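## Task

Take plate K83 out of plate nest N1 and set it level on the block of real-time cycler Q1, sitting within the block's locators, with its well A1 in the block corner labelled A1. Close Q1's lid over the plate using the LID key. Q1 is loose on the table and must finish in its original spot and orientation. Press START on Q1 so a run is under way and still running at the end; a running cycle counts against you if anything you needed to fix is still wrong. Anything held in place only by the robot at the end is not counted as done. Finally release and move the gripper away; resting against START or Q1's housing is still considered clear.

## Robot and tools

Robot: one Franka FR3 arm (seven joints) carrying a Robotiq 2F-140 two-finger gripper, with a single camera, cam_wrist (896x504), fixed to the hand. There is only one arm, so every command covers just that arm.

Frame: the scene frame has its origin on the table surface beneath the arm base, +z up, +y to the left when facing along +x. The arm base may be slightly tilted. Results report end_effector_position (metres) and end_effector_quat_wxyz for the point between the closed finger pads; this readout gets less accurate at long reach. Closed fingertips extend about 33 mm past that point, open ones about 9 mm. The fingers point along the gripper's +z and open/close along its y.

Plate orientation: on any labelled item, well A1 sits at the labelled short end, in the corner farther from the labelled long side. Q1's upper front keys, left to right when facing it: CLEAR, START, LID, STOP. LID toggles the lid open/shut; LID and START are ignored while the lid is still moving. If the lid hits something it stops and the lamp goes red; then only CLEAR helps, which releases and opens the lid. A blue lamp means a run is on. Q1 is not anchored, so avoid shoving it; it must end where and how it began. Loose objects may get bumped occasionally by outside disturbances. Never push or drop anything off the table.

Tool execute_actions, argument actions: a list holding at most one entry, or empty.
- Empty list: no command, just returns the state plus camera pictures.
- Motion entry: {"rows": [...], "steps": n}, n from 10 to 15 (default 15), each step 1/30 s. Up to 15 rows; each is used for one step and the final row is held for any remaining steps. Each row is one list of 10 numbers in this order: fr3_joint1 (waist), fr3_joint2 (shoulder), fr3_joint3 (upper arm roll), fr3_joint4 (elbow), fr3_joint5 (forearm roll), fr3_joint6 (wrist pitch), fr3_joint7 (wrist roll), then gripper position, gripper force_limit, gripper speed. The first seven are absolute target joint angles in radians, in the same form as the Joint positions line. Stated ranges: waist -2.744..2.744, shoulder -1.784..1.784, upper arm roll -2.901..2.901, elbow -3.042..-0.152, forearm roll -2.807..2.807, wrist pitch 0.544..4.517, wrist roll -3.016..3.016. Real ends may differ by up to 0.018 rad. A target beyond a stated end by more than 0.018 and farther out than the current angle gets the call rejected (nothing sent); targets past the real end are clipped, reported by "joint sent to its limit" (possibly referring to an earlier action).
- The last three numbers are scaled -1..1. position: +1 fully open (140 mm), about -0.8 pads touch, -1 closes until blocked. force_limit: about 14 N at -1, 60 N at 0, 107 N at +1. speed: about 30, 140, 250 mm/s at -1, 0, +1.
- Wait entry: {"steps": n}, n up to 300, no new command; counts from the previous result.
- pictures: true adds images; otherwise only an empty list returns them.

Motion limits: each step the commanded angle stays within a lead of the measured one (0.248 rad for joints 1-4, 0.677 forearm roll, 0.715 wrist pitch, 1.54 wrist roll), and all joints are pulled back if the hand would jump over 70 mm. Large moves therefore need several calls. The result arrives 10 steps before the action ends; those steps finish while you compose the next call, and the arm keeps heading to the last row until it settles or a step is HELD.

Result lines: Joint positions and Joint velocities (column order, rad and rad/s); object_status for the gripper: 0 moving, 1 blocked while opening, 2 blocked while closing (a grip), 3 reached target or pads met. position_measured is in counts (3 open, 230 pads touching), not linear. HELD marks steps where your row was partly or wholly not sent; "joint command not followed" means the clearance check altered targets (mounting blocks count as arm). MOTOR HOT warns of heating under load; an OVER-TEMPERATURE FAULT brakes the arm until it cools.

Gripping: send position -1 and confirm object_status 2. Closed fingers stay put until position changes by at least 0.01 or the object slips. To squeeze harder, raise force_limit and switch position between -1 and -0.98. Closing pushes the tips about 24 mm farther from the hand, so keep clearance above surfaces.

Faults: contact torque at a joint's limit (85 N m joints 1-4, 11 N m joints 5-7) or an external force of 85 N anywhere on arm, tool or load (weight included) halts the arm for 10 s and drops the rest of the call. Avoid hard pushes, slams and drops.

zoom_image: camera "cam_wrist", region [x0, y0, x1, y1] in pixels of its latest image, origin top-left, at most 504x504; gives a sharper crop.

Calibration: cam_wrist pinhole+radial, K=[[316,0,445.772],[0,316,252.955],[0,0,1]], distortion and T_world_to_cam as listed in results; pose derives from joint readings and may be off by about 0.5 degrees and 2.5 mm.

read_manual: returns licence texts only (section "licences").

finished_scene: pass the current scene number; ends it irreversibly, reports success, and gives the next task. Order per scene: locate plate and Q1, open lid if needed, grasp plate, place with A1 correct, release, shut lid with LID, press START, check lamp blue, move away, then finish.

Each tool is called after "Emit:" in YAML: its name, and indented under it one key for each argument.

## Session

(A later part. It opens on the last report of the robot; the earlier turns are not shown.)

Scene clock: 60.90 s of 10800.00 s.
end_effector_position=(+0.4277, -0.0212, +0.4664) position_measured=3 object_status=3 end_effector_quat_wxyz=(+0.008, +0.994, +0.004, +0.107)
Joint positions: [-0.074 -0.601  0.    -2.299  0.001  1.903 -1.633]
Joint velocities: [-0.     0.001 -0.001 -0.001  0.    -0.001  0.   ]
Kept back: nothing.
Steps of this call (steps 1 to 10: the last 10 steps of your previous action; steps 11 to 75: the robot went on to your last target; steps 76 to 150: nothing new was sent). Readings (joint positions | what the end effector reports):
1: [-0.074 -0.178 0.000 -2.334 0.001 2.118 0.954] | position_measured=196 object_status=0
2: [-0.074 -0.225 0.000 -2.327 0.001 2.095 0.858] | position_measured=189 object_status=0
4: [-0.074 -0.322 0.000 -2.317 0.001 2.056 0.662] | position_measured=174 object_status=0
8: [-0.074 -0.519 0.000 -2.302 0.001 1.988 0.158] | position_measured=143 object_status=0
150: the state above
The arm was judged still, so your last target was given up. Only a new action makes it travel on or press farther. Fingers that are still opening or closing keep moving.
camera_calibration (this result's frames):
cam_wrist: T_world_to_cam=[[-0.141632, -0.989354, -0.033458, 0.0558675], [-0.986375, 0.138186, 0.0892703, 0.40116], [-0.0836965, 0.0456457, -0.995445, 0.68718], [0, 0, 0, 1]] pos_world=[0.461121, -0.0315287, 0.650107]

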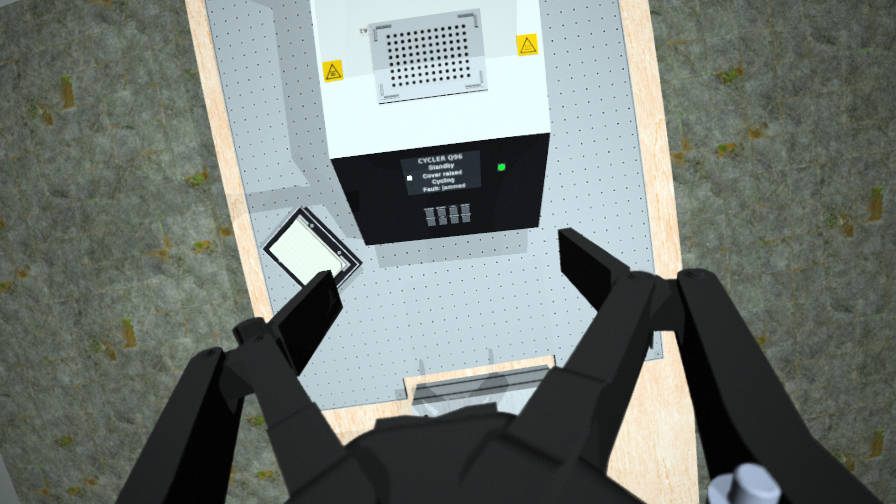

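Emit:
execute_actions:
  actions:
    - {"rows":[[0.525,-0.3,0,-2.24,0,1.9,-1.775,1,0,0]]}

Emit:
execute_actions:
  actions:
    - {"steps":40}

Emit:
execute_actions:
  actions:
    - {"rows":[[0.525,0.089,0,-2.24,0,2.3,-1.775,1,0,0]]}

Emit:
execute_actions:
  actions:
    - {"steps":50}
  pictures: true

Scene clock: 61.70 s of 10800.00 s.
end_effector_position=(+0.4422, +0.0499, +0.4212) position_measured=3 object_status=3 end_effector_quat_wxyz=(+0.000, +0.994, +0.099, +0.052)
Joint positions: [ 0.1   -0.45  -0.012 -2.258 -0.     1.905 -1.662]
Joint velocities: [ 1.109  0.906  0.056  0.055 -0.    -0.    -0.162]
Steps of this call (steps 1 to 19: nothing new was sent; steps 20 to 24: the first 5 steps of this action). Readings (joint positions | what the end effector reports):
20: [-0.047 -0.583 -0.009 -2.286 0.000 1.903 -1.639] | position_measured=3 object_status=3
21: [-0.012 -0.550 -0.012 -2.272 0.000 1.904 -1.645] | position_measured=3 object_status=3
23: [0.061 -0.481 -0.012 -2.260 0.000 1.905 -1.656] | position_measured=3 object_status=3
24: the state above

Scene clock: 63.03 s of 10800.00 s.
end_effector_position=(+0.3817, +0.2336, +0.3604) position_measured=3 object_status=3 end_effector_quat_wxyz=(+0.008, +0.932, +0.361, -0.015)
Joint positions: [ 0.524 -0.301  0.001 -2.242 -0.     1.903 -1.767]
Joint velocities: [ 0.001 -0.002  0.     0.001  0.001 -0.    -0.006]
Kept back: nothing.
Steps of this call (steps 1 to 10: the last 10 steps of your previous action; steps 11 to 40: the robot went on to your last target). Readings (joint positions | what the end effector reports):
1: [0.140 -0.421 -0.011 -2.256 -0.000 1.905 -1.668] | position_measured=3 object_status=3
2: [0.182 -0.396 -0.011 -2.255 -0.000 1.905 -1.673] | position_measured=3 object_status=3
4: [0.271 -0.358 -0.010 -2.254 -0.000 1.905 -1.684] | position_measured=3 object_status=3
8: [0.449 -0.313 -0.002 -2.247 -0.000 1.904 -1.708] | position_measured=3 object_status=3
40: the state above

Scene clock: 63.20 s of 10800.00 s.
end_effector_position=(+0.4183, +0.2550, +0.2952) position_measured=3 object_status=3 end_effector_quat_wxyz=(+0.008, +0.932, +0.361, -0.017)
Joint positions: [ 0.524 -0.122  0.001 -2.227 -0.     2.065 -1.767]
Joint velocities: [ 0.002  1.349  0.001 -0.021 -0.     0.792 -0.001]
Steps of this call (steps 1 to 5: the first 5 steps of this action). Readings (joint positions | what the end effector reports):
1: [0.524 -0.284 0.001 -2.236 -0.000 1.932 -1.767] | position_measured=3 object_status=3
2: [0.524 -0.249 0.001 -2.229 -0.000 1.971 -1.767] | position_measured=3 object_status=3
4: [0.524 -0.167 0.001 -2.227 -0.000 2.037 -1.767] | position_measured=3 object_status=3
5: the state above

Scene clock: 64.87 s of 10800.00 s.
end_effector_position=(+0.4462, +0.2708, +0.1992) position_measured=3 object_status=3 end_effector_quat_wxyz=(+0.007, +0.932, +0.362, -0.014)
Joint positions: [ 0.524  0.09   0.001 -2.241 -0.     2.297 -1.768]
Joint velocities: [ 0.    -0.     0.001  0.002 -0.001  0.     0.   ]
Kept back: nothing.
Steps of this call (steps 1 to 10: the last 10 steps of your previous action; steps 11 to 45: the robot went on to your last target; steps 46 to 50: nothing new was sent). Readings (joint positions | what the end effector reports):
1: [0.524 -0.076 0.001 -2.228 -0.000 2.093 -1.767] | position_measured=3 object_status=3
2: [0.524 -0.031 0.001 -2.230 -0.000 2.125 -1.767] | position_measured=3 object_status=3
4: [0.524 0.046 0.001 -2.238 -0.000 2.180 -1.767] | position_measured=3 object_status=3
8: [0.524 0.093 0.001 -2.248 -0.000 2.240 -1.767] | position_measured=3 object_status=3
50: the state above
The arm was judged still, so your last target was given up. Only a new action makes it travel on or press farther. Fingers that are still opening or closing keep moving.
camera_calibration (this result's frames):
cam_wrist: T_world_to_cam=[[0.55228, -0.833605, -0.00948491, -0.0181914], [-0.785754, -0.524312, 0.328156, 0.445136], [-0.278525, -0.173781, -0.944576, 0.545539], [0, 0, 0, 1]] pos_world=[0.511761, 0.313031, 0.369056]

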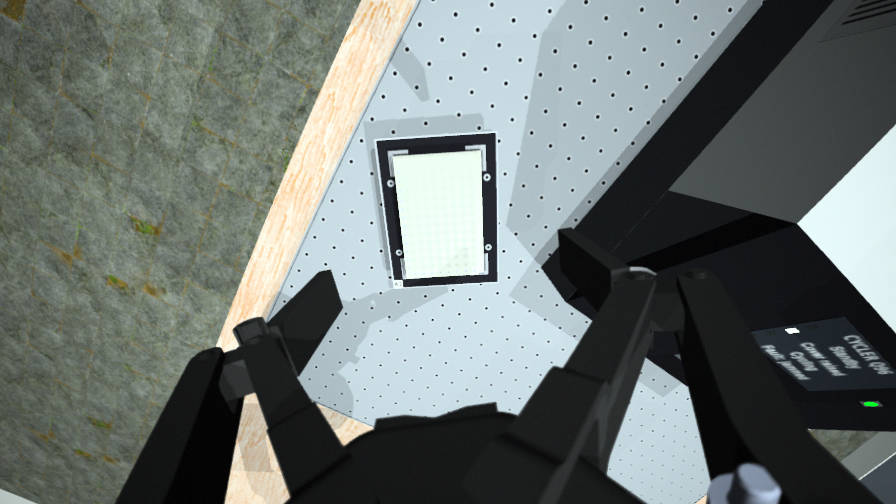

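Emit:
execute_actions:
  actions:
    - {"rows":[[0.542,0.2,0,-2.245,0,2.42,-1.67,0.55,-0.5,0]]}

Emit:
execute_actions:
  actions:
    - {"rows":[[0.542,0.325,0,-2.246,0,2.54,-1.67,0.55,-0.5,0]]}

Emit:
execute_actions:
  actions:
    - {"steps":50}
  pictures: true

Scene clock: 65.60 s of 10800.00 s.
end_effector_position=(+0.4422, +0.2760, +0.1528) position_measured=32 object_status=0 end_effector_quat_wxyz=(+0.010, +0.936, +0.351, -0.026)
Joint positions: [ 0.539  0.187 -0.    -2.244 -0.     2.372 -1.731]
Joint velocities: [ 0.048  0.348  0.005 -0.113 -0.002  0.231  0.177]
Steps of this call (steps 1 to 17: nothing new was sent; steps 18 to 22: the first 5 steps of this action). Readings (joint positions | what the end effector reports):
18: [0.527 0.103 -0.000 -2.237 -0.000 2.316 -1.760] | position_measured=3 object_status=0
19: [0.531 0.129 -0.001 -2.233 -0.000 2.337 -1.752] | position_measured=9 object_status=0
21: [0.537 0.173 -0.000 -2.240 -0.000 2.363 -1.737] | position_measured=24 object_status=0
22: the state above

Scene clock: 66.10 s of 10800.00 s.
end_effector_position=(+0.4429, +0.2772, +0.0957) position_measured=59 object_status=3 end_effector_quat_wxyz=(+0.012, +0.943, +0.331, -0.029)
Joint positions: [ 0.541  0.31  -0.    -2.246 -0.     2.489 -1.687]
Joint velocities: [ 0.     0.391  0.    -0.119  0.     0.237  0.032]
Steps of this call (steps 1 to 10: the last 10 steps of your previous action; steps 11 to 15: the first 5 steps of this action). Readings (joint positions | what the end effector reports):
11: [0.541 0.217 -0.000 -2.240 -0.000 2.431 -1.693] | position_measured=59 object_status=3
12: [0.541 0.246 -0.000 -2.235 -0.000 2.453 -1.691] | position_measured=59 object_status=3
14: [0.541 0.295 -0.000 -2.241 -0.000 2.481 -1.688] | position_measured=59 object_status=3
15: the state above

Scene clock: 67.77 s of 10800.00 s.
end_effector_position=(+0.4505, +0.2819, +0.0900) position_measured=59 object_status=3 end_effector_quat_wxyz=(+0.008, +0.945, +0.326, -0.015)
Joint positions: [ 0.541  0.326 -0.    -2.248 -0.     2.537 -1.677]
Joint velocities: [-0.    -0.    -0.001 -0.001  0.    -0.001 -0.001]
Kept back: nothing.
Steps of this call (steps 1 to 10: the last 10 steps of your previous action; steps 11 to 30: the robot went on to your last target; steps 31 to 50: nothing new was sent). Readings (joint positions | what the end effector reports):
1: [0.541 0.320 -0.000 -2.249 -0.000 2.496 -1.686] | position_measured=59 object_status=3
2: [0.541 0.326 -0.000 -2.250 -0.000 2.503 -1.685] | position_measured=59 object_status=3
4: [0.541 0.328 -0.000 -2.250 -0.000 2.513 -1.683] | position_measured=59 object_status=3
8: [0.541 0.327 -0.000 -2.248 -0.000 2.526 -1.681] | position_measured=59 object_status=3
50: the state above
The arm was judged still, so your last target was given up. Only a new action makes it travel on or press farther. Fingers that are still opening or closing keep moving.
camera_calibration (this result's frames):
cam_wrist: T_world_to_cam=[[0.487637, -0.873022, -0.00648669, 0.0276689], [-0.823153, -0.462232, 0.329789, 0.489426], [-0.290912, -0.155478, -0.944032, 0.446006], [0, 0, 0, 1]] pos_world=[0.519128, 0.319728, 0.259816]

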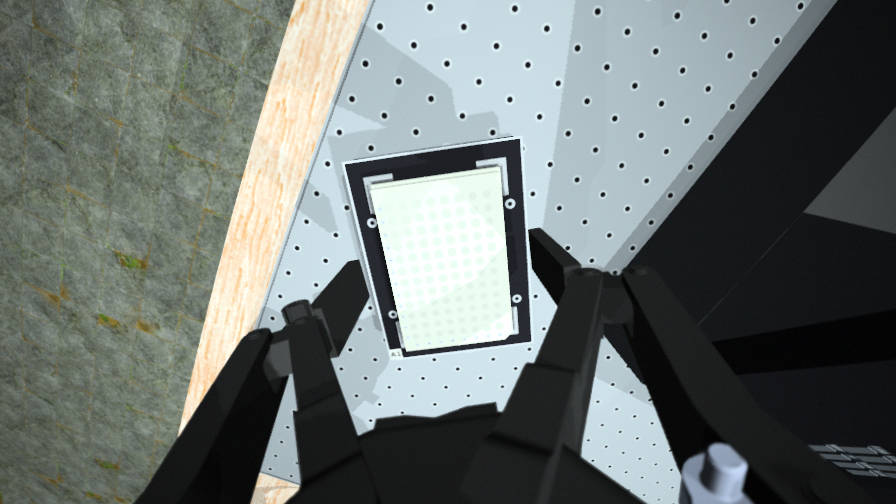

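Emit:
execute_actions:
  actions:
    - {"rows":[[0.542,0.35,0,-2.243,0,2.56,-1.66,0.55,-0.5,0],[0.542,0.37,0,-2.243,0,2.58,-1.66,0.55,-0.5,0],[0.542,0.388,0,-2.24,0,2.6,-1.66,0.55,-0.5,0]]}

Emit:
execute_actions:
  actions:
    - {"steps":40}

Emit:
execute_actions:
  actions:
    - {"rows":[[0.542,0.388,0,-2.24,0,2.6,-1.66,-1,-0.5,-0.6]]}

Emit:
execute_actions:
  actions:
    - {"steps":40}
  pictures: true

Scene clock: 68.43 s of 10800.00 s.
end_effector_position=(+0.4502, +0.2815, +0.0706) position_measured=59 object_status=3 end_effector_quat_wxyz=(+0.009, +0.946, +0.324, -0.018)
Joint positions: [ 0.541  0.372 -0.    -2.241 -0.     2.569 -1.673]
Joint velocities: [-0.001  0.276  0.    -0.017  0.001  0.148  0.019]
Steps of this call (steps 1 to 15: nothing new was sent; steps 16 to 20: the first 5 steps of this action). Readings (joint positions | what the end effector reports):
16: [0.541 0.329 -0.000 -2.246 -0.000 2.540 -1.676] | position_measured=59 object_status=3
17: [0.541 0.337 -0.000 -2.243 -0.000 2.547 -1.675] | position_measured=59 object_status=3
19: [0.541 0.362 -0.000 -2.240 -0.000 2.564 -1.673] | position_measured=59 object_status=3
20: the state above

Scene clock: 69.77 s of 10800.00 s.
end_effector_position=(+0.4529, +0.2832, +0.0648) position_measured=59 object_status=3 end_effector_quat_wxyz=(+0.008, +0.947, +0.322, -0.012)
Joint positions: [ 0.541  0.386 -0.    -2.242 -0.     2.597 -1.667]
Joint velocities: [ 0.     0.001  0.002 -0.    -0.001  0.002  0.   ]
Kept back: nothing.
Steps of this call (steps 1 to 10: the last 10 steps of your previous action; steps 11 to 30: the robot went on to your last target; steps 31 to 40: nothing new was sent). Readings (joint positions | what the end effector reports):
1: [0.541 0.380 -0.000 -2.241 -0.000 2.574 -1.672] | position_measured=59 object_status=3
2: [0.541 0.384 -0.000 -2.242 -0.000 2.577 -1.671] | position_measured=59 object_status=3
4: [0.541 0.386 -0.000 -2.242 -0.000 2.582 -1.671] | position_measured=59 object_status=3
8: [0.541 0.386 -0.000 -2.242 -0.000 2.590 -1.669] | position_measured=59 object_status=3
40: the state above
The arm was judged still, so your last target was given up. Only a new action makes it travel on or press farther. Fingers that are still opening or closing keep moving.

Scene clock: 69.93 s of 10800.00 s.
end_effector_position=(+0.4534, +0.2852, +0.0662) position_measured=74 object_status=0 end_effector_quat_wxyz=(+0.007, +0.946, +0.323, -0.010)
Joint positions: [ 0.542  0.385  0.001 -2.24  -0.     2.597 -1.667]
Joint velocities: [ 0.016 -0.029  0.017  0.009  0.002 -0.001 -0.001]
Steps of this call (steps 1 to 5: the first 5 steps of this action). Readings (joint positions | what the end effector reports):
1: [0.541 0.386 -0.000 -2.242 -0.000 2.597 -1.667] | position_measured=59 object_status=0
2: [0.541 0.386 -0.000 -2.242 -0.000 2.597 -1.667] | position_measured=62 object_status=0
4: [0.542 0.385 0.001 -2.241 -0.000 2.597 -1.667] | position_measured=70 object_status=0
5: the state above

Scene clock: 71.27 s of 10800.00 s.
end_effector_position=(+0.4557, +0.2860, +0.0692) position_measured=103 object_status=2 end_effector_quat_wxyz=(+0.007, +0.947, +0.321, -0.007)
Joint positions: [ 0.542  0.38   0.    -2.239  0.     2.596 -1.665]
Joint velocities: [ 0.    -0.    -0.     0.001  0.001 -0.001 -0.001]
Kept back: nothing.
Steps of this call (steps 1 to 10: the last 10 steps of your previous action; steps 11 to 15: the robot went on to your last target; steps 16 to 40: nothing new was sent). Readings (joint positions | what the end effector reports):
1: [0.543 0.384 0.002 -2.240 -0.000 2.597 -1.667] | position_measured=78 object_status=0
2: [0.543 0.383 0.002 -2.240 -0.000 2.597 -1.667] | position_measured=82 object_status=0
4: [0.544 0.382 0.002 -2.239 -0.000 2.597 -1.667] | position_measured=90 object_status=0
8: [0.542 0.380 0.000 -2.239 0.000 2.596 -1.666] | position_measured=103 object_status=0
40: the state above
The arm was judged still, so your last target was given up. Only a new action makes it travel on or press farther. Fingers that are still opening or closing keep moving.
camera_calibration (this result's frames):
cam_wrist: T_world_to_cam=[[0.478363, -0.878129, -0.00764914, 0.0342902], [-0.832153, -0.456066, 0.315478, 0.505798], [-0.280519, -0.144548, -0.948902, 0.420995], [0, 0, 0, 1]] pos_world=[0.522595, 0.321642, 0.240177]

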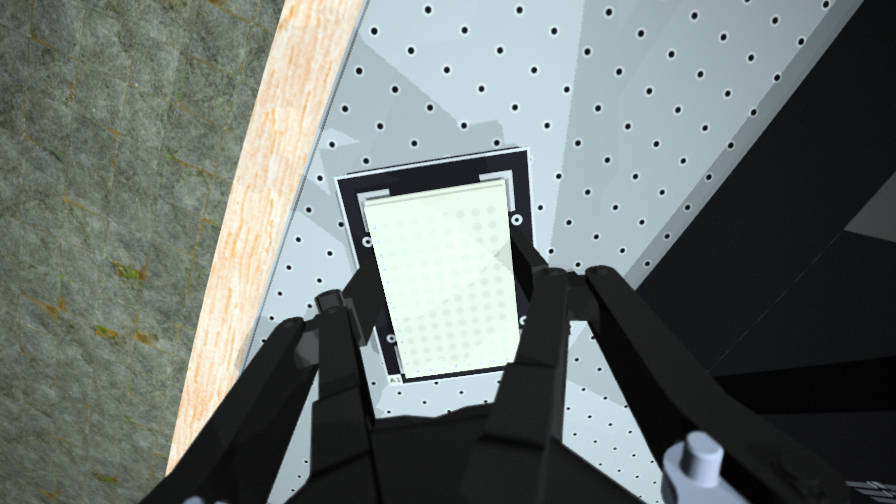

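Emit:
execute_actions:
  actions:
    - {"rows":[[0.542,0.36,0,-2.24,0,2.57,-1.66,-1,-0.5,-0.6],[0.542,0.33,0,-2.24,0,2.54,-1.66,-1,-0.5,-0.6],[0.542,0.3,0,-2.24,0,2.51,-1.66,-1,-0.5,-0.6],[0.542,0.26,0,-2.24,0,2.47,-1.66,-1,-0.5,-0.6],[0.542,0.2,0,-2.24,0,2.41,-1.66,-1,-0.5,-0.6],[0.542,-0.3,0,-2.15,0,1.82,-1.66,-1,-0.5,-0.6]]}

Emit:
execute_actions:
  actions:
    - {"steps":50}

Emit:
execute_actions:
  actions:
    - {"rows":[[-0.06,0,0,-1.75,0,1.71,-0.06,-1,-0.5,-0.6]]}

Emit:
execute_actions:
  actions:
    - {"steps":60}

Emit:
execute_actions:
  actions:
    - {"rows":[[-0.06,0.473,0,-1.333,0,1.766,-0.06,-1,-0.5,-0.6]]}

Emit:
execute_actions:
  actions:
    - {"steps":60}
  pictures: true

Scene clock: 72.00 s of 10800.00 s.
end_effector_position=(+0.4542, +0.2854, +0.1027) position_measured=103 object_status=2 end_effector_quat_wxyz=(+0.006, +0.947, +0.321, -0.007)
Joint positions: [ 0.542  0.301  0.    -2.248  0.     2.527 -1.665]
Joint velocities: [ 0.001 -1.056 -0.    -0.055  0.002 -0.763 -0.   ]
Steps of this call (steps 1 to 17: nothing new was sent; steps 18 to 22: the first 5 steps of this action). Readings (joint positions | what the end effector reports):
18: [0.542 0.377 0.000 -2.239 0.000 2.593 -1.665] | position_measured=103 object_status=2
19: [0.542 0.369 0.000 -2.241 0.000 2.584 -1.665] | position_measured=103 object_status=2
21: [0.542 0.332 0.000 -2.246 0.000 2.552 -1.665] | position_measured=103 object_status=2
22: the state above

Scene clock: 73.67 s of 10800.00 s.
end_effector_position=(+0.3843, +0.2450, +0.3978) position_measured=103 object_status=2 end_effector_quat_wxyz=(+0.007, +0.947, +0.321, -0.009)
Joint positions: [ 0.542 -0.301  0.    -2.149  0.     1.823 -1.665]
Joint velocities: [-0.     0.001  0.    -0.     0.001 -0.    -0.002]
Kept back: nothing.
Steps of this call (steps 1 to 10: the last 10 steps of your previous action; steps 11 to 45: the robot went on to your last target; steps 46 to 50: nothing new was sent). Readings (joint positions | what the end effector reports):
1: [0.542 0.267 0.000 -2.239 0.000 2.476 -1.665] | position_measured=103 object_status=2
2: [0.542 0.234 0.000 -2.227 0.000 2.424 -1.665] | position_measured=103 object_status=2
4: [0.542 0.163 0.000 -2.206 0.000 2.329 -1.665] | position_measured=103 object_status=2
8: [0.542 0.011 0.000 -2.179 0.000 2.173 -1.665] | position_measured=103 object_status=2
50: the state above
The arm was judged still, so your last target was given up. Only a new action makes it travel on or press farther. Fingers that are still opening or closing keep moving.

Scene clock: 73.83 s of 10800.00 s.
end_effector_position=(+0.4616, +0.2024, +0.4052) position_measured=103 object_status=2 end_effector_quat_wxyz=(+0.010, +0.997, +0.069, -0.015)
Joint positions: [ 0.373 -0.137  0.016 -1.96   0.001  1.782 -1.303]
Joint velocities: [-1.019  0.8   -0.099  0.98   0.001 -0.13   1.813]
Steps of this call (steps 1 to 5: the first 5 steps of this action). Readings (joint positions | what the end effector reports):
1: [0.516 -0.277 0.014 -2.116 0.001 1.808 -1.590] | position_measured=103 object_status=2
2: [0.482 -0.238 0.018 -2.071 0.001 1.801 -1.508] | position_measured=103 object_status=2
4: [0.409 -0.166 0.017 -1.994 0.001 1.788 -1.366] | position_measured=103 object_status=2
5: the state above

Scene clock: 75.83 s of 10800.00 s.
end_effector_position=(+0.5470, -0.0218, +0.4278) position_measured=103 object_status=2 end_effector_quat_wxyz=(+0.011, +0.716, -0.698, -0.009)
Joint positions: [-0.06  -0.001 -0.001 -1.752  0.     1.713 -0.069]
Joint velocities: [ 0.001  0.    -0.001  0.    -0.     0.001  0.01 ]
Kept back: nothing.
Steps of this call (steps 1 to 10: the last 10 steps of your previous action; steps 11 to 60: the robot went on to your last target). Readings (joint positions | what the end effector reports):
1: [0.337 -0.112 0.014 -1.928 0.001 1.777 -1.242] | position_measured=103 object_status=2
2: [0.300 -0.093 0.013 -1.901 0.001 1.773 -1.183] | position_measured=103 object_status=2
4: [0.225 -0.063 0.011 -1.858 0.001 1.764 -1.074] | position_measured=103 object_status=2
8: [0.074 -0.027 0.006 -1.800 0.001 1.749 -0.860] | position_measured=103 object_status=2
60: the state above

Scene clock: 76.00 s of 10800.00 s.
end_effector_position=(+0.6378, -0.0256, +0.4198) position_measured=103 object_status=2 end_effector_quat_wxyz=(-0.008, +0.716, -0.698, +0.013)
Joint positions: [-0.06   0.241 -0.001 -1.471  0.     1.731 -0.069]
Joint velocities: [-0.001  1.536 -0.001  1.344  0.002  0.249 -0.002]
Steps of this call (steps 1 to 5: the first 5 steps of this action). Readings (joint positions | what the end effector reports):
1: [-0.060 0.030 -0.001 -1.705 0.000 1.699 -0.069] | position_measured=103 object_status=2
2: [-0.060 0.080 -0.001 -1.643 0.000 1.709 -0.069] | position_measured=103 object_status=2
4: [-0.060 0.188 -0.001 -1.523 0.000 1.724 -0.069] | position_measured=103 object_status=2
5: the state above

Scene clock: 78.00 s of 10800.00 s.
end_effector_position=(+0.6809, -0.0279, +0.3343) position_measured=103 object_status=2 end_effector_quat_wxyz=(+0.014, +0.715, -0.699, -0.011)
Joint positions: [-0.06   0.473 -0.001 -1.334  0.     1.763 -0.067]
Joint velocities: [-0.     0.     0.001  0.001  0.    -0.    -0.001]
Kept back: nothing.
Steps of this call (steps 1 to 10: the last 10 steps of your previous action; steps 11 to 30: the robot went on to your last target; steps 31 to 60: nothing new was sent). Readings (joint positions | what the end effector reports):
1: [-0.060 0.290 -0.001 -1.433 0.000 1.738 -0.069] | position_measured=103 object_status=2
2: [-0.060 0.339 -0.001 -1.402 0.000 1.743 -0.069] | position_measured=103 object_status=2
4: [-0.060 0.419 -0.001 -1.367 0.000 1.751 -0.069] | position_measured=103 object_status=2
8: [-0.060 0.483 -0.001 -1.353 0.000 1.754 -0.068] | position_measured=103 object_status=2
60: the state above
The arm was judged still, so your last target was given up. Only a new action makes it travel on or press farther. Fingers that are still opening or closing keep moving.
camera_calibration (this result's frames):
cam_wrist: T_world_to_cam=[[-0.991201, 0.131387, 0.0160936, 0.673836], [0.130355, 0.947749, 0.29117, -0.14172], [0.0230032, 0.290705, -0.956536, 0.498268], [0, 0, 0, 1]] pos_world=[0.674919, -0.0990673, 0.507032]

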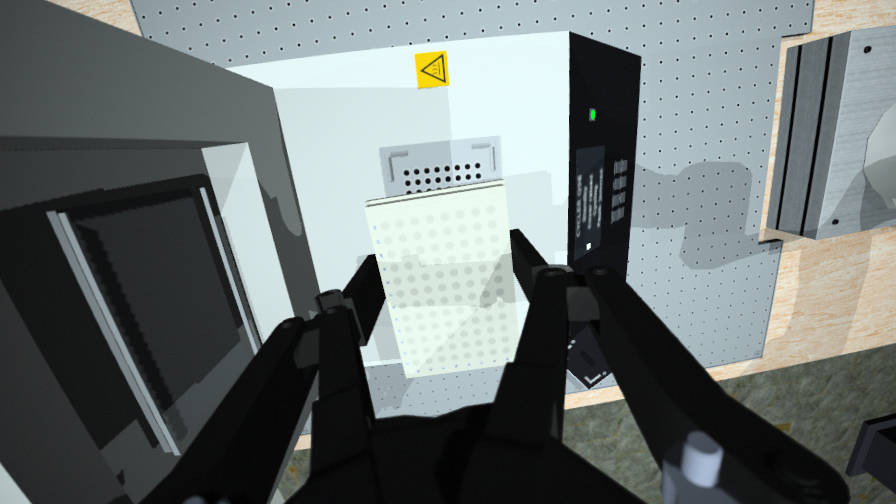

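Emit:
execute_actions:
  actions:
    - {"rows":[[-0.088,0.474,0,-1.41,0,1.85,-0.09,-1,-0.5,-0.6],[-0.088,0.474,0,-1.41,0,1.85,-0.09,-1,-0.5,-0.6],[-0.088,0.474,0,-1.41,0,1.85,-0.09,-1,-0.5,-0.6],[-0.088,0.475,0,-1.491,0,1.94,-0.09,-1,-0.5,-0.6]]}

Emit:
execute_actions:
  actions:
    - {"steps":60}
  pictures: true

Scene clock: 99.63 s of 10800.00 s.
end_effector_position=(+0.6729, -0.0420, +0.2991) position_measured=103 object_status=2 end_effector_quat_wxyz=(+0.016, +0.710, -0.704, -0.015)
Joint positions: [-0.083  0.465  0.001 -1.434  0.     1.845 -0.074]
Joint velocities: [-0.106  0.084 -0.03  -0.704 -0.001  0.543 -0.032]
Steps of this call (steps 1 to 90: nothing new was sent; then 18.47 s passed at rest; steps 91 to 95: the first 5 steps of this action). Readings (joint positions | what the end effector reports):
91: [-0.064 0.467 0.002 -1.350 0.000 1.777 -0.068] | position_measured=103 object_status=2
92: [-0.069 0.465 0.003 -1.367 0.000 1.790 -0.070] | position_measured=103 object_status=2
94: [-0.079 0.464 0.002 -1.407 0.000 1.824 -0.072] | position_measured=103 object_status=2
95: the state above

Scene clock: 101.63 s of 10800.00 s.
end_effector_position=(+0.6790, -0.0478, +0.2720) position_measured=103 object_status=2 end_effector_quat_wxyz=(+0.009, +0.711, -0.703, -0.006)
Joint positions: [-0.089  0.476 -0.001 -1.491  0.     1.937 -0.083]
Joint velocities: [-0.     0.    -0.001  0.     0.     0.001  0.001]
Kept back: nothing.
Steps of this call (steps 1 to 10: the last 10 steps of your previous action; steps 11 to 30: the robot went on to your last target; steps 31 to 60: nothing new was sent). Readings (joint positions | what the end effector reports):
1: [-0.086 0.469 -0.000 -1.454 0.000 1.861 -0.075] | position_measured=103 object_status=2
2: [-0.088 0.474 -0.001 -1.468 0.000 1.873 -0.075] | position_measured=103 object_status=2
4: [-0.089 0.482 -0.001 -1.485 0.000 1.893 -0.077] | position_measured=103 object_status=2
8: [-0.089 0.481 -0.001 -1.491 0.000 1.916 -0.079] | position_measured=103 object_status=2
60: the state above
The arm was judged still, so your last target was given up. Only a new action makes it travel on or press farther. Fingers that are still opening or closing keep moving.
camera_calibration (this result's frames):
cam_wrist: T_world_to_cam=[[-0.989659, 0.143419, 0.0026074, 0.678774], [0.137889, 0.946174, 0.292818, -0.110044], [0.0395285, 0.290149, -0.956165, 0.4332], [0, 0, 0, 1]] pos_world=[0.669805, -0.11892, 0.444663]

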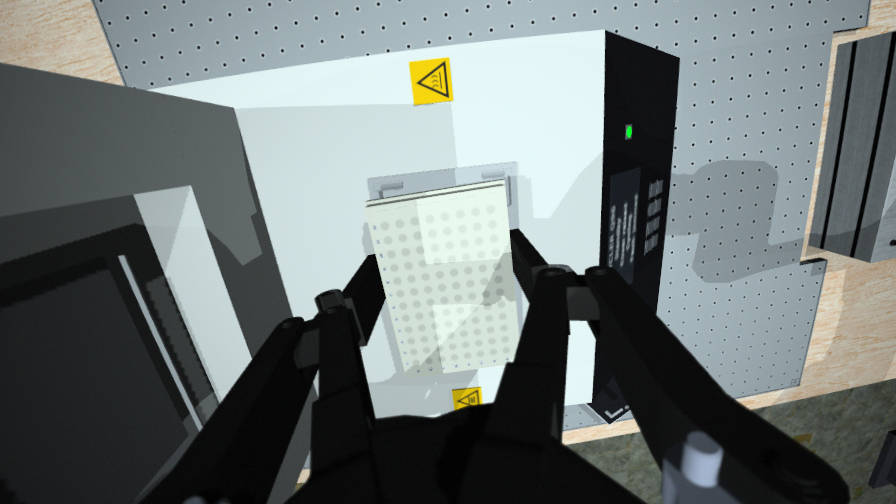

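Emit:
execute_actions:
  actions:
    - {"rows":[[-0.081,0.474,0,-1.53,0,1.98,-0.05,-1,-0.5,-0.6],[-0.081,0.474,0,-1.53,0,1.98,-0.05,-1,-0.5,-0.6],[-0.081,0.474,0,-1.53,0,1.98,-0.05,-1,-0.5,-0.6],[-0.081,0.473,0,-1.578,0,2.025,-0.05,-1,-0.5,-0.6]]}

Emit:
execute_actions:
  actions:
    - {"steps":60}
  pictures: true

Emit:
zoom_image:
  camera: "cam_wrist"
  region: [320,140,570,290]

Scene clock: 102.43 s of 10800.00 s.
end_effector_position=(+0.6719, -0.0435, +0.2550) position_measured=103 object_status=2 end_effector_quat_wxyz=(+0.011, +0.709, -0.705, -0.009)
Joint positions: [-0.083  0.469 -0.001 -1.544  0.     1.977 -0.072]
Joint velocities: [ 0.027  0.017  0.006 -0.405 -0.001  0.264  0.051]
Steps of this call (steps 1 to 19: nothing new was sent; steps 20 to 24: the first 5 steps of this action). Readings (joint positions | what the end effector reports):
20: [-0.088 0.474 -0.001 -1.499 0.000 1.944 -0.081] | position_measured=103 object_status=2
21: [-0.087 0.472 -0.001 -1.508 0.000 1.950 -0.078] | position_measured=103 object_status=2
23: [-0.084 0.470 -0.001 -1.529 0.000 1.967 -0.074] | position_measured=103 object_status=2
24: the state above

Scene clock: 104.43 s of 10800.00 s.
end_effector_position=(+0.6716, -0.0425, +0.2475) position_measured=103 object_status=2 end_effector_quat_wxyz=(+0.008, +0.705, -0.709, -0.005)
Joint positions: [-0.082  0.465 -0.001 -1.573  0.     2.01  -0.059]
Joint velocities: [-0.    -0.    -0.     0.     0.    -0.001  0.001]
Kept back: nothing.
Steps of this call (steps 1 to 10: the last 10 steps of your previous action; steps 11 to 30: the robot went on to your last target; steps 31 to 60: nothing new was sent). Readings (joint positions | what the end effector reports):
1: [-0.082 0.471 -0.001 -1.556 0.000 1.984 -0.071] | position_measured=103 object_status=2
2: [-0.082 0.471 -0.001 -1.562 0.000 1.991 -0.069] | position_measured=103 object_status=2
4: [-0.082 0.468 -0.001 -1.567 0.000 2.002 -0.067] | position_measured=103 object_status=2
8: [-0.082 0.466 -0.001 -1.571 0.000 2.008 -0.063] | position_measured=103 object_status=2
60: the state above
The arm was judged still, so your last target was given up. Only a new action makes it travel on or press farther. Fingers that are still opening or closing keep moving.
camera_calibration (this result's frames):
cam_wrist: T_world_to_cam=[[-0.987022, 0.160587, -0.000127107, 0.670405], [0.153521, 0.943823, 0.292625, -0.117492], [0.0471116, 0.288807, -0.956227, 0.403407], [0, 0, 0, 1]] pos_world=[0.660737, -0.113273, 0.420215]

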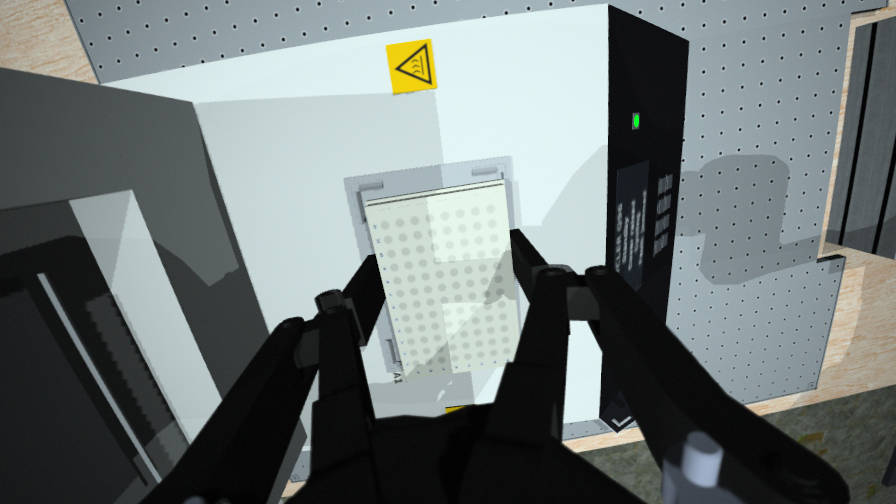

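Region (320, 140, 570, 290) of cam_wrist's 896x504 image, scaled by 2.016, with more detail than that image has; it fills the top 302 rows of this view, and the rest is white.

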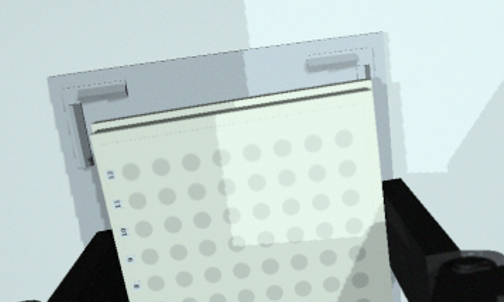

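Emit:
execute_actions:
  actions:
    - {"rows":[[-0.088,0.465,0,-1.558,0,2.0,-0.045,-1,-0.5,-0.6]]}

Emit:
execute_actions:
  actions:
    - {"steps":40}

Emit:
execute_actions:
  actions:
    - {"rows":[[-0.088,0.472,0,-1.558,0,2.007,-0.045,-1,-0.5,-0.6],[-0.088,0.48,0,-1.558,0,2.015,-0.045,-1,-0.5,-0.6],[-0.088,0.488,0,-1.558,0,2.023,-0.045,-1,-0.5,-0.6]]}

Emit:
execute_actions:
  actions:
    - {"steps":40}
  pictures: true

Emit:
zoom_image:
  camera: "cam_wrist"
  region: [320,140,570,400]

Scene clock: 105.43 s of 10800.00 s.
end_effector_position=(+0.6749, -0.0450, +0.2525) position_measured=103 object_status=2 end_effector_quat_wxyz=(+0.006, +0.703, -0.711, -0.003)
Joint positions: [-0.086  0.465 -0.    -1.561  0.     2.005 -0.056]
Joint velocities: [-0.022 -0.    -0.     0.025  0.002 -0.009  0.012]
Steps of this call (steps 1 to 25: nothing new was sent; steps 26 to 30: the first 5 steps of this action). Readings (joint positions | what the end effector reports):
26: [-0.082 0.465 -0.000 -1.570 0.000 2.007 -0.058] | position_measured=103 object_status=2
27: [-0.083 0.465 -0.000 -1.567 0.000 2.006 -0.057] | position_measured=103 object_status=2
29: [-0.085 0.465 -0.000 -1.562 0.000 2.006 -0.056] | position_measured=103 object_status=2
30: the state above

Scene clock: 106.77 s of 10800.00 s.
end_effector_position=(+0.6746, -0.0458, +0.2528) position_measured=103 object_status=2 end_effector_quat_wxyz=(+0.006, +0.701, -0.713, -0.003)
Joint positions: [-0.087  0.465 -0.    -1.56   0.     2.003 -0.052]
Joint velocities: [-0.    -0.    -0.002  0.001 -0.001  0.001 -0.001]
Kept back: nothing.
Steps of this call (steps 1 to 10: the last 10 steps of your previous action; steps 11 to 15: the robot went on to your last target; steps 16 to 40: nothing new was sent). Readings (joint positions | what the end effector reports):
1: [-0.086 0.465 -0.000 -1.561 0.000 2.005 -0.055] | position_measured=103 object_status=2
2: [-0.087 0.465 -0.000 -1.560 0.000 2.005 -0.055] | position_measured=103 object_status=2
4: [-0.087 0.465 -0.000 -1.560 0.000 2.004 -0.054] | position_measured=103 object_status=2
8: [-0.087 0.465 -0.000 -1.560 0.000 2.004 -0.053] | position_measured=103 object_status=2
40: the state above
The arm was judged still, so your last target was given up. Only a new action makes it travel on or press farther. Fingers that are still opening or closing keep moving.

Scene clock: 106.93 s of 10800.00 s.
end_effector_position=(+0.6761, -0.0462, +0.2463) position_measured=103 object_status=2 end_effector_quat_wxyz=(+0.007, +0.701, -0.714, -0.004)
Joint positions: [-0.087  0.478 -0.    -1.557  0.     2.011 -0.051]
Joint velocities: [-0.011  0.003 -0.     0.031 -0.    -0.01   0.02 ]
Steps of this call (steps 1 to 5: the first 5 steps of this action). Readings (joint positions | what the end effector reports):
1: [-0.087 0.466 -0.000 -1.560 0.000 2.003 -0.052] | position_measured=103 object_status=2
2: [-0.087 0.468 -0.000 -1.559 0.000 2.005 -0.052] | position_measured=103 object_status=2
4: [-0.087 0.475 -0.000 -1.558 0.000 2.010 -0.052] | position_measured=103 object_status=2
5: the state above

Scene clock: 108.27 s of 10800.00 s.
end_effector_position=(+0.6760, -0.0463, +0.2465) position_measured=103 object_status=2 end_effector_quat_wxyz=(+0.007, +0.700, -0.714, -0.004)
Joint positions: [-0.088  0.477 -0.    -1.557  0.     2.01  -0.05 ]
Joint velocities: [-0.     0.    -0.001  0.     0.    -0.001  0.   ]
Kept back: nothing.
Steps of this call (steps 1 to 10: the last 10 steps of your previous action; steps 11 to 15: the robot went on to your last target; steps 16 to 40: nothing new was sent). Readings (joint positions | what the end effector reports):
1: [-0.088 0.477 -0.000 -1.557 0.000 2.010 -0.051] | position_measured=103 object_status=2
2: [-0.088 0.477 -0.000 -1.557 0.000 2.010 -0.050] | position_measured=103 object_status=2
4: [-0.088 0.477 -0.000 -1.557 0.000 2.010 -0.050] | position_measured=103 object_status=2
8: [-0.088 0.477 -0.000 -1.557 0.000 2.010 -0.050] | position_measured=103 object_status=2
40: the state above
The arm was judged still, so your last target was given up. Only a new action makes it travel on or press farther. Fingers that are still opening or closing keep moving.
camera_calibration (this result's frames):
cam_wrist: T_world_to_cam=[[-0.984624, 0.174641, -0.00400342, 0.675315], [0.165815, 0.941588, 0.293117, -0.122769], [0.0549596, 0.287946, -0.956068, 0.398007], [0, 0, 0, 1]] pos_world=[0.663414, -0.116944, 0.419211]

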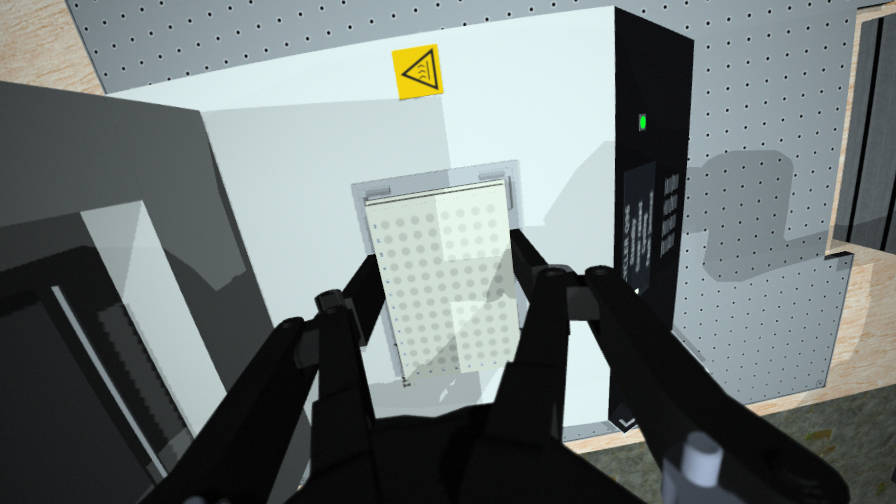

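Region (320, 140, 570, 400) of cam_wrist's 896x504 image, scaled by 1.938, with more detail than that image has; it fills the left 485 columns of this view, and the rest is white.

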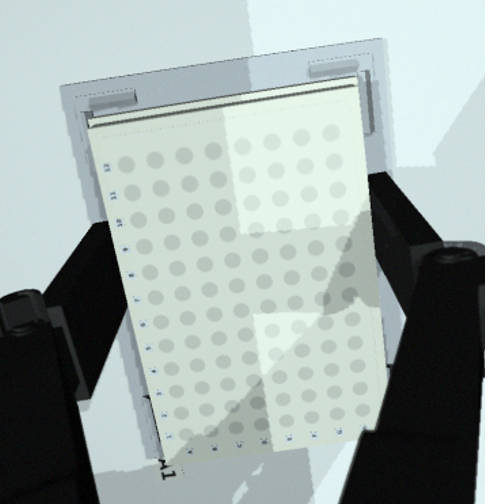

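Emit:
execute_actions:
  actions:
    - {"rows":[[-0.088,0.475,0,-1.557,0,2.01,-0.045,0.55,-0.5,-0.6]]}

Emit:
execute_actions:
  actions:
    - {"steps":30}

Emit:
execute_actions:
  actions:
    - {"rows":[[-0.12,0.3,0,-1.5,0,1.77,-0.045,1,-0.5,0]]}

Emit:
execute_actions:
  actions:
    - {"steps":40}
  pictures: true

Emit:
zoom_image:
  camera: "cam_wrist"
  region: [300,130,560,390]

Scene clock: 108.87 s of 10800.00 s.
end_effector_position=(+0.6758, -0.0464, +0.2473) position_measured=88 object_status=0 end_effector_quat_wxyz=(+0.007, +0.700, -0.714, -0.004)
Joint positions: [-0.088  0.476 -0.    -1.557  0.     2.009 -0.049]
Joint velocities: [-0.001 -0.001 -0.001 -0.    -0.    -0.001  0.   ]
Steps of this call (steps 1 to 13: nothing new was sent; steps 14 to 18: the first 5 steps of this action). Readings (joint positions | what the end effector reports):
14: [-0.088 0.477 -0.000 -1.557 0.000 2.009 -0.050] | position_measured=103 object_status=0
15: [-0.088 0.476 -0.000 -1.557 0.000 2.009 -0.049] | position_measured=103 object_status=0
17: [-0.088 0.476 -0.000 -1.557 0.000 2.009 -0.049] | position_measured=92 object_status=0
18: the state above

Scene clock: 109.87 s of 10800.00 s.
end_effector_position=(+0.6758, -0.0464, +0.2473) position_measured=59 object_status=3 end_effector_quat_wxyz=(+0.007, +0.700, -0.714, -0.004)
Joint positions: [-0.088  0.476 -0.    -1.557  0.     2.009 -0.049]
Joint velocities: [ 0.    -0.001 -0.     0.     0.     0.001 -0.001]
Kept back: nothing.
Steps of this call (steps 1 to 10: the last 10 steps of your previous action; steps 11 to 15: the robot went on to your last target; steps 16 to 30: nothing new was sent). Readings (joint positions | what the end effector reports):
1: [-0.088 0.476 -0.000 -1.557 0.000 2.009 -0.049] | position_measured=84 object_status=0
2: [-0.088 0.476 -0.000 -1.557 0.000 2.009 -0.049] | position_measured=80 object_status=0
4: [-0.088 0.476 -0.000 -1.557 0.000 2.009 -0.049] | position_measured=72 object_status=0
8: [-0.088 0.476 -0.000 -1.557 0.000 2.009 -0.049] | position_measured=59 object_status=0
30: the state above
The arm was judged still, so your last target was given up. Only a new action makes it travel on or press farther. Fingers that are still opening or closing keep moving.

Scene clock: 110.03 s of 10800.00 s.
end_effector_position=(+0.6633, -0.0561, +0.3174) position_measured=31 object_status=0 end_effector_quat_wxyz=(+0.001, +0.694, -0.720, +0.002)
Joint positions: [-0.106  0.377  0.002 -1.531  0.     1.899 -0.049]
Joint velocities: [-0.138 -0.799 -0.008  0.301 -0.    -0.653 -0.   ]
Steps of this call (steps 1 to 5: the first 5 steps of this action). Readings (joint positions | what the end effector reports):
1: [-0.090 0.469 0.001 -1.557 0.000 1.988 -0.049] | position_measured=59 object_status=0
2: [-0.093 0.450 0.002 -1.555 0.000 1.965 -0.049] | position_measured=53 object_status=0
4: [-0.101 0.403 0.002 -1.540 0.000 1.922 -0.049] | position_measured=38 object_status=0
5: the state above

Scene clock: 111.37 s of 10800.00 s.
end_effector_position=(+0.6387, -0.0645, +0.3721) position_measured=3 object_status=3 end_effector_quat_wxyz=(+0.007, +0.688, -0.726, -0.005)
Joint positions: [-0.12   0.3   -0.001 -1.499  0.     1.773 -0.049]
Joint velocities: [ 0.001 -0.     0.     0.     0.     0.001  0.   ]
Kept back: nothing.
Steps of this call (steps 1 to 10: the last 10 steps of your previous action; steps 11 to 30: the robot went on to your last target; steps 31 to 40: nothing new was sent). Readings (joint positions | what the end effector reports):
1: [-0.111 0.351 0.001 -1.520 0.000 1.877 -0.049] | position_measured=23 object_status=0
2: [-0.114 0.328 0.001 -1.510 0.000 1.859 -0.049] | position_measured=15 object_status=0
4: [-0.119 0.298 -0.001 -1.496 0.000 1.834 -0.049] | position_measured=4 object_status=0
8: [-0.120 0.290 -0.001 -1.493 0.000 1.803 -0.049] | position_measured=3 object_status=0
40: the state above
The arm was judged still, so your last target was given up. Only a new action makes it travel on or press farther. Fingers that are still opening or closing keep moving.
camera_calibration (this result's frames):
cam_wrist: T_world_to_cam=[[-0.978289, 0.207231, -0.00251484, 0.639712], [0.197406, 0.935465, 0.293148, -0.156893], [0.0631019, 0.286287, -0.956064, 0.520048], [0, 0, 0, 1]] pos_world=[0.623978, -0.134683, 0.544801]

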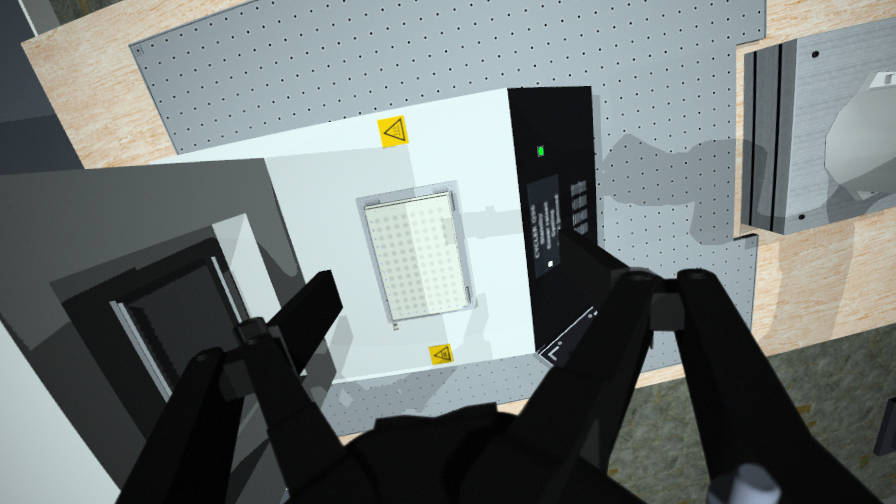

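Region (300, 130, 560, 390) of cam_wrist's 896x504 image, scaled by 1.938, with more detail than that image has.

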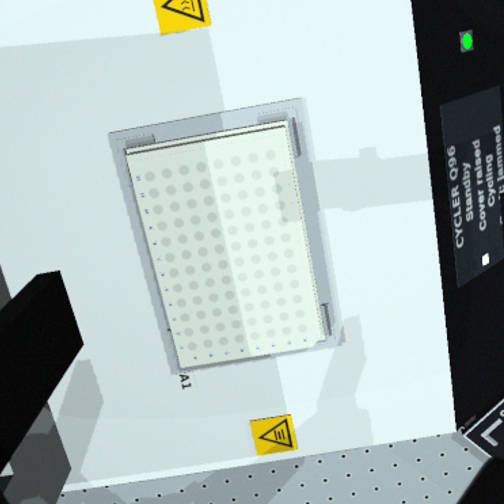

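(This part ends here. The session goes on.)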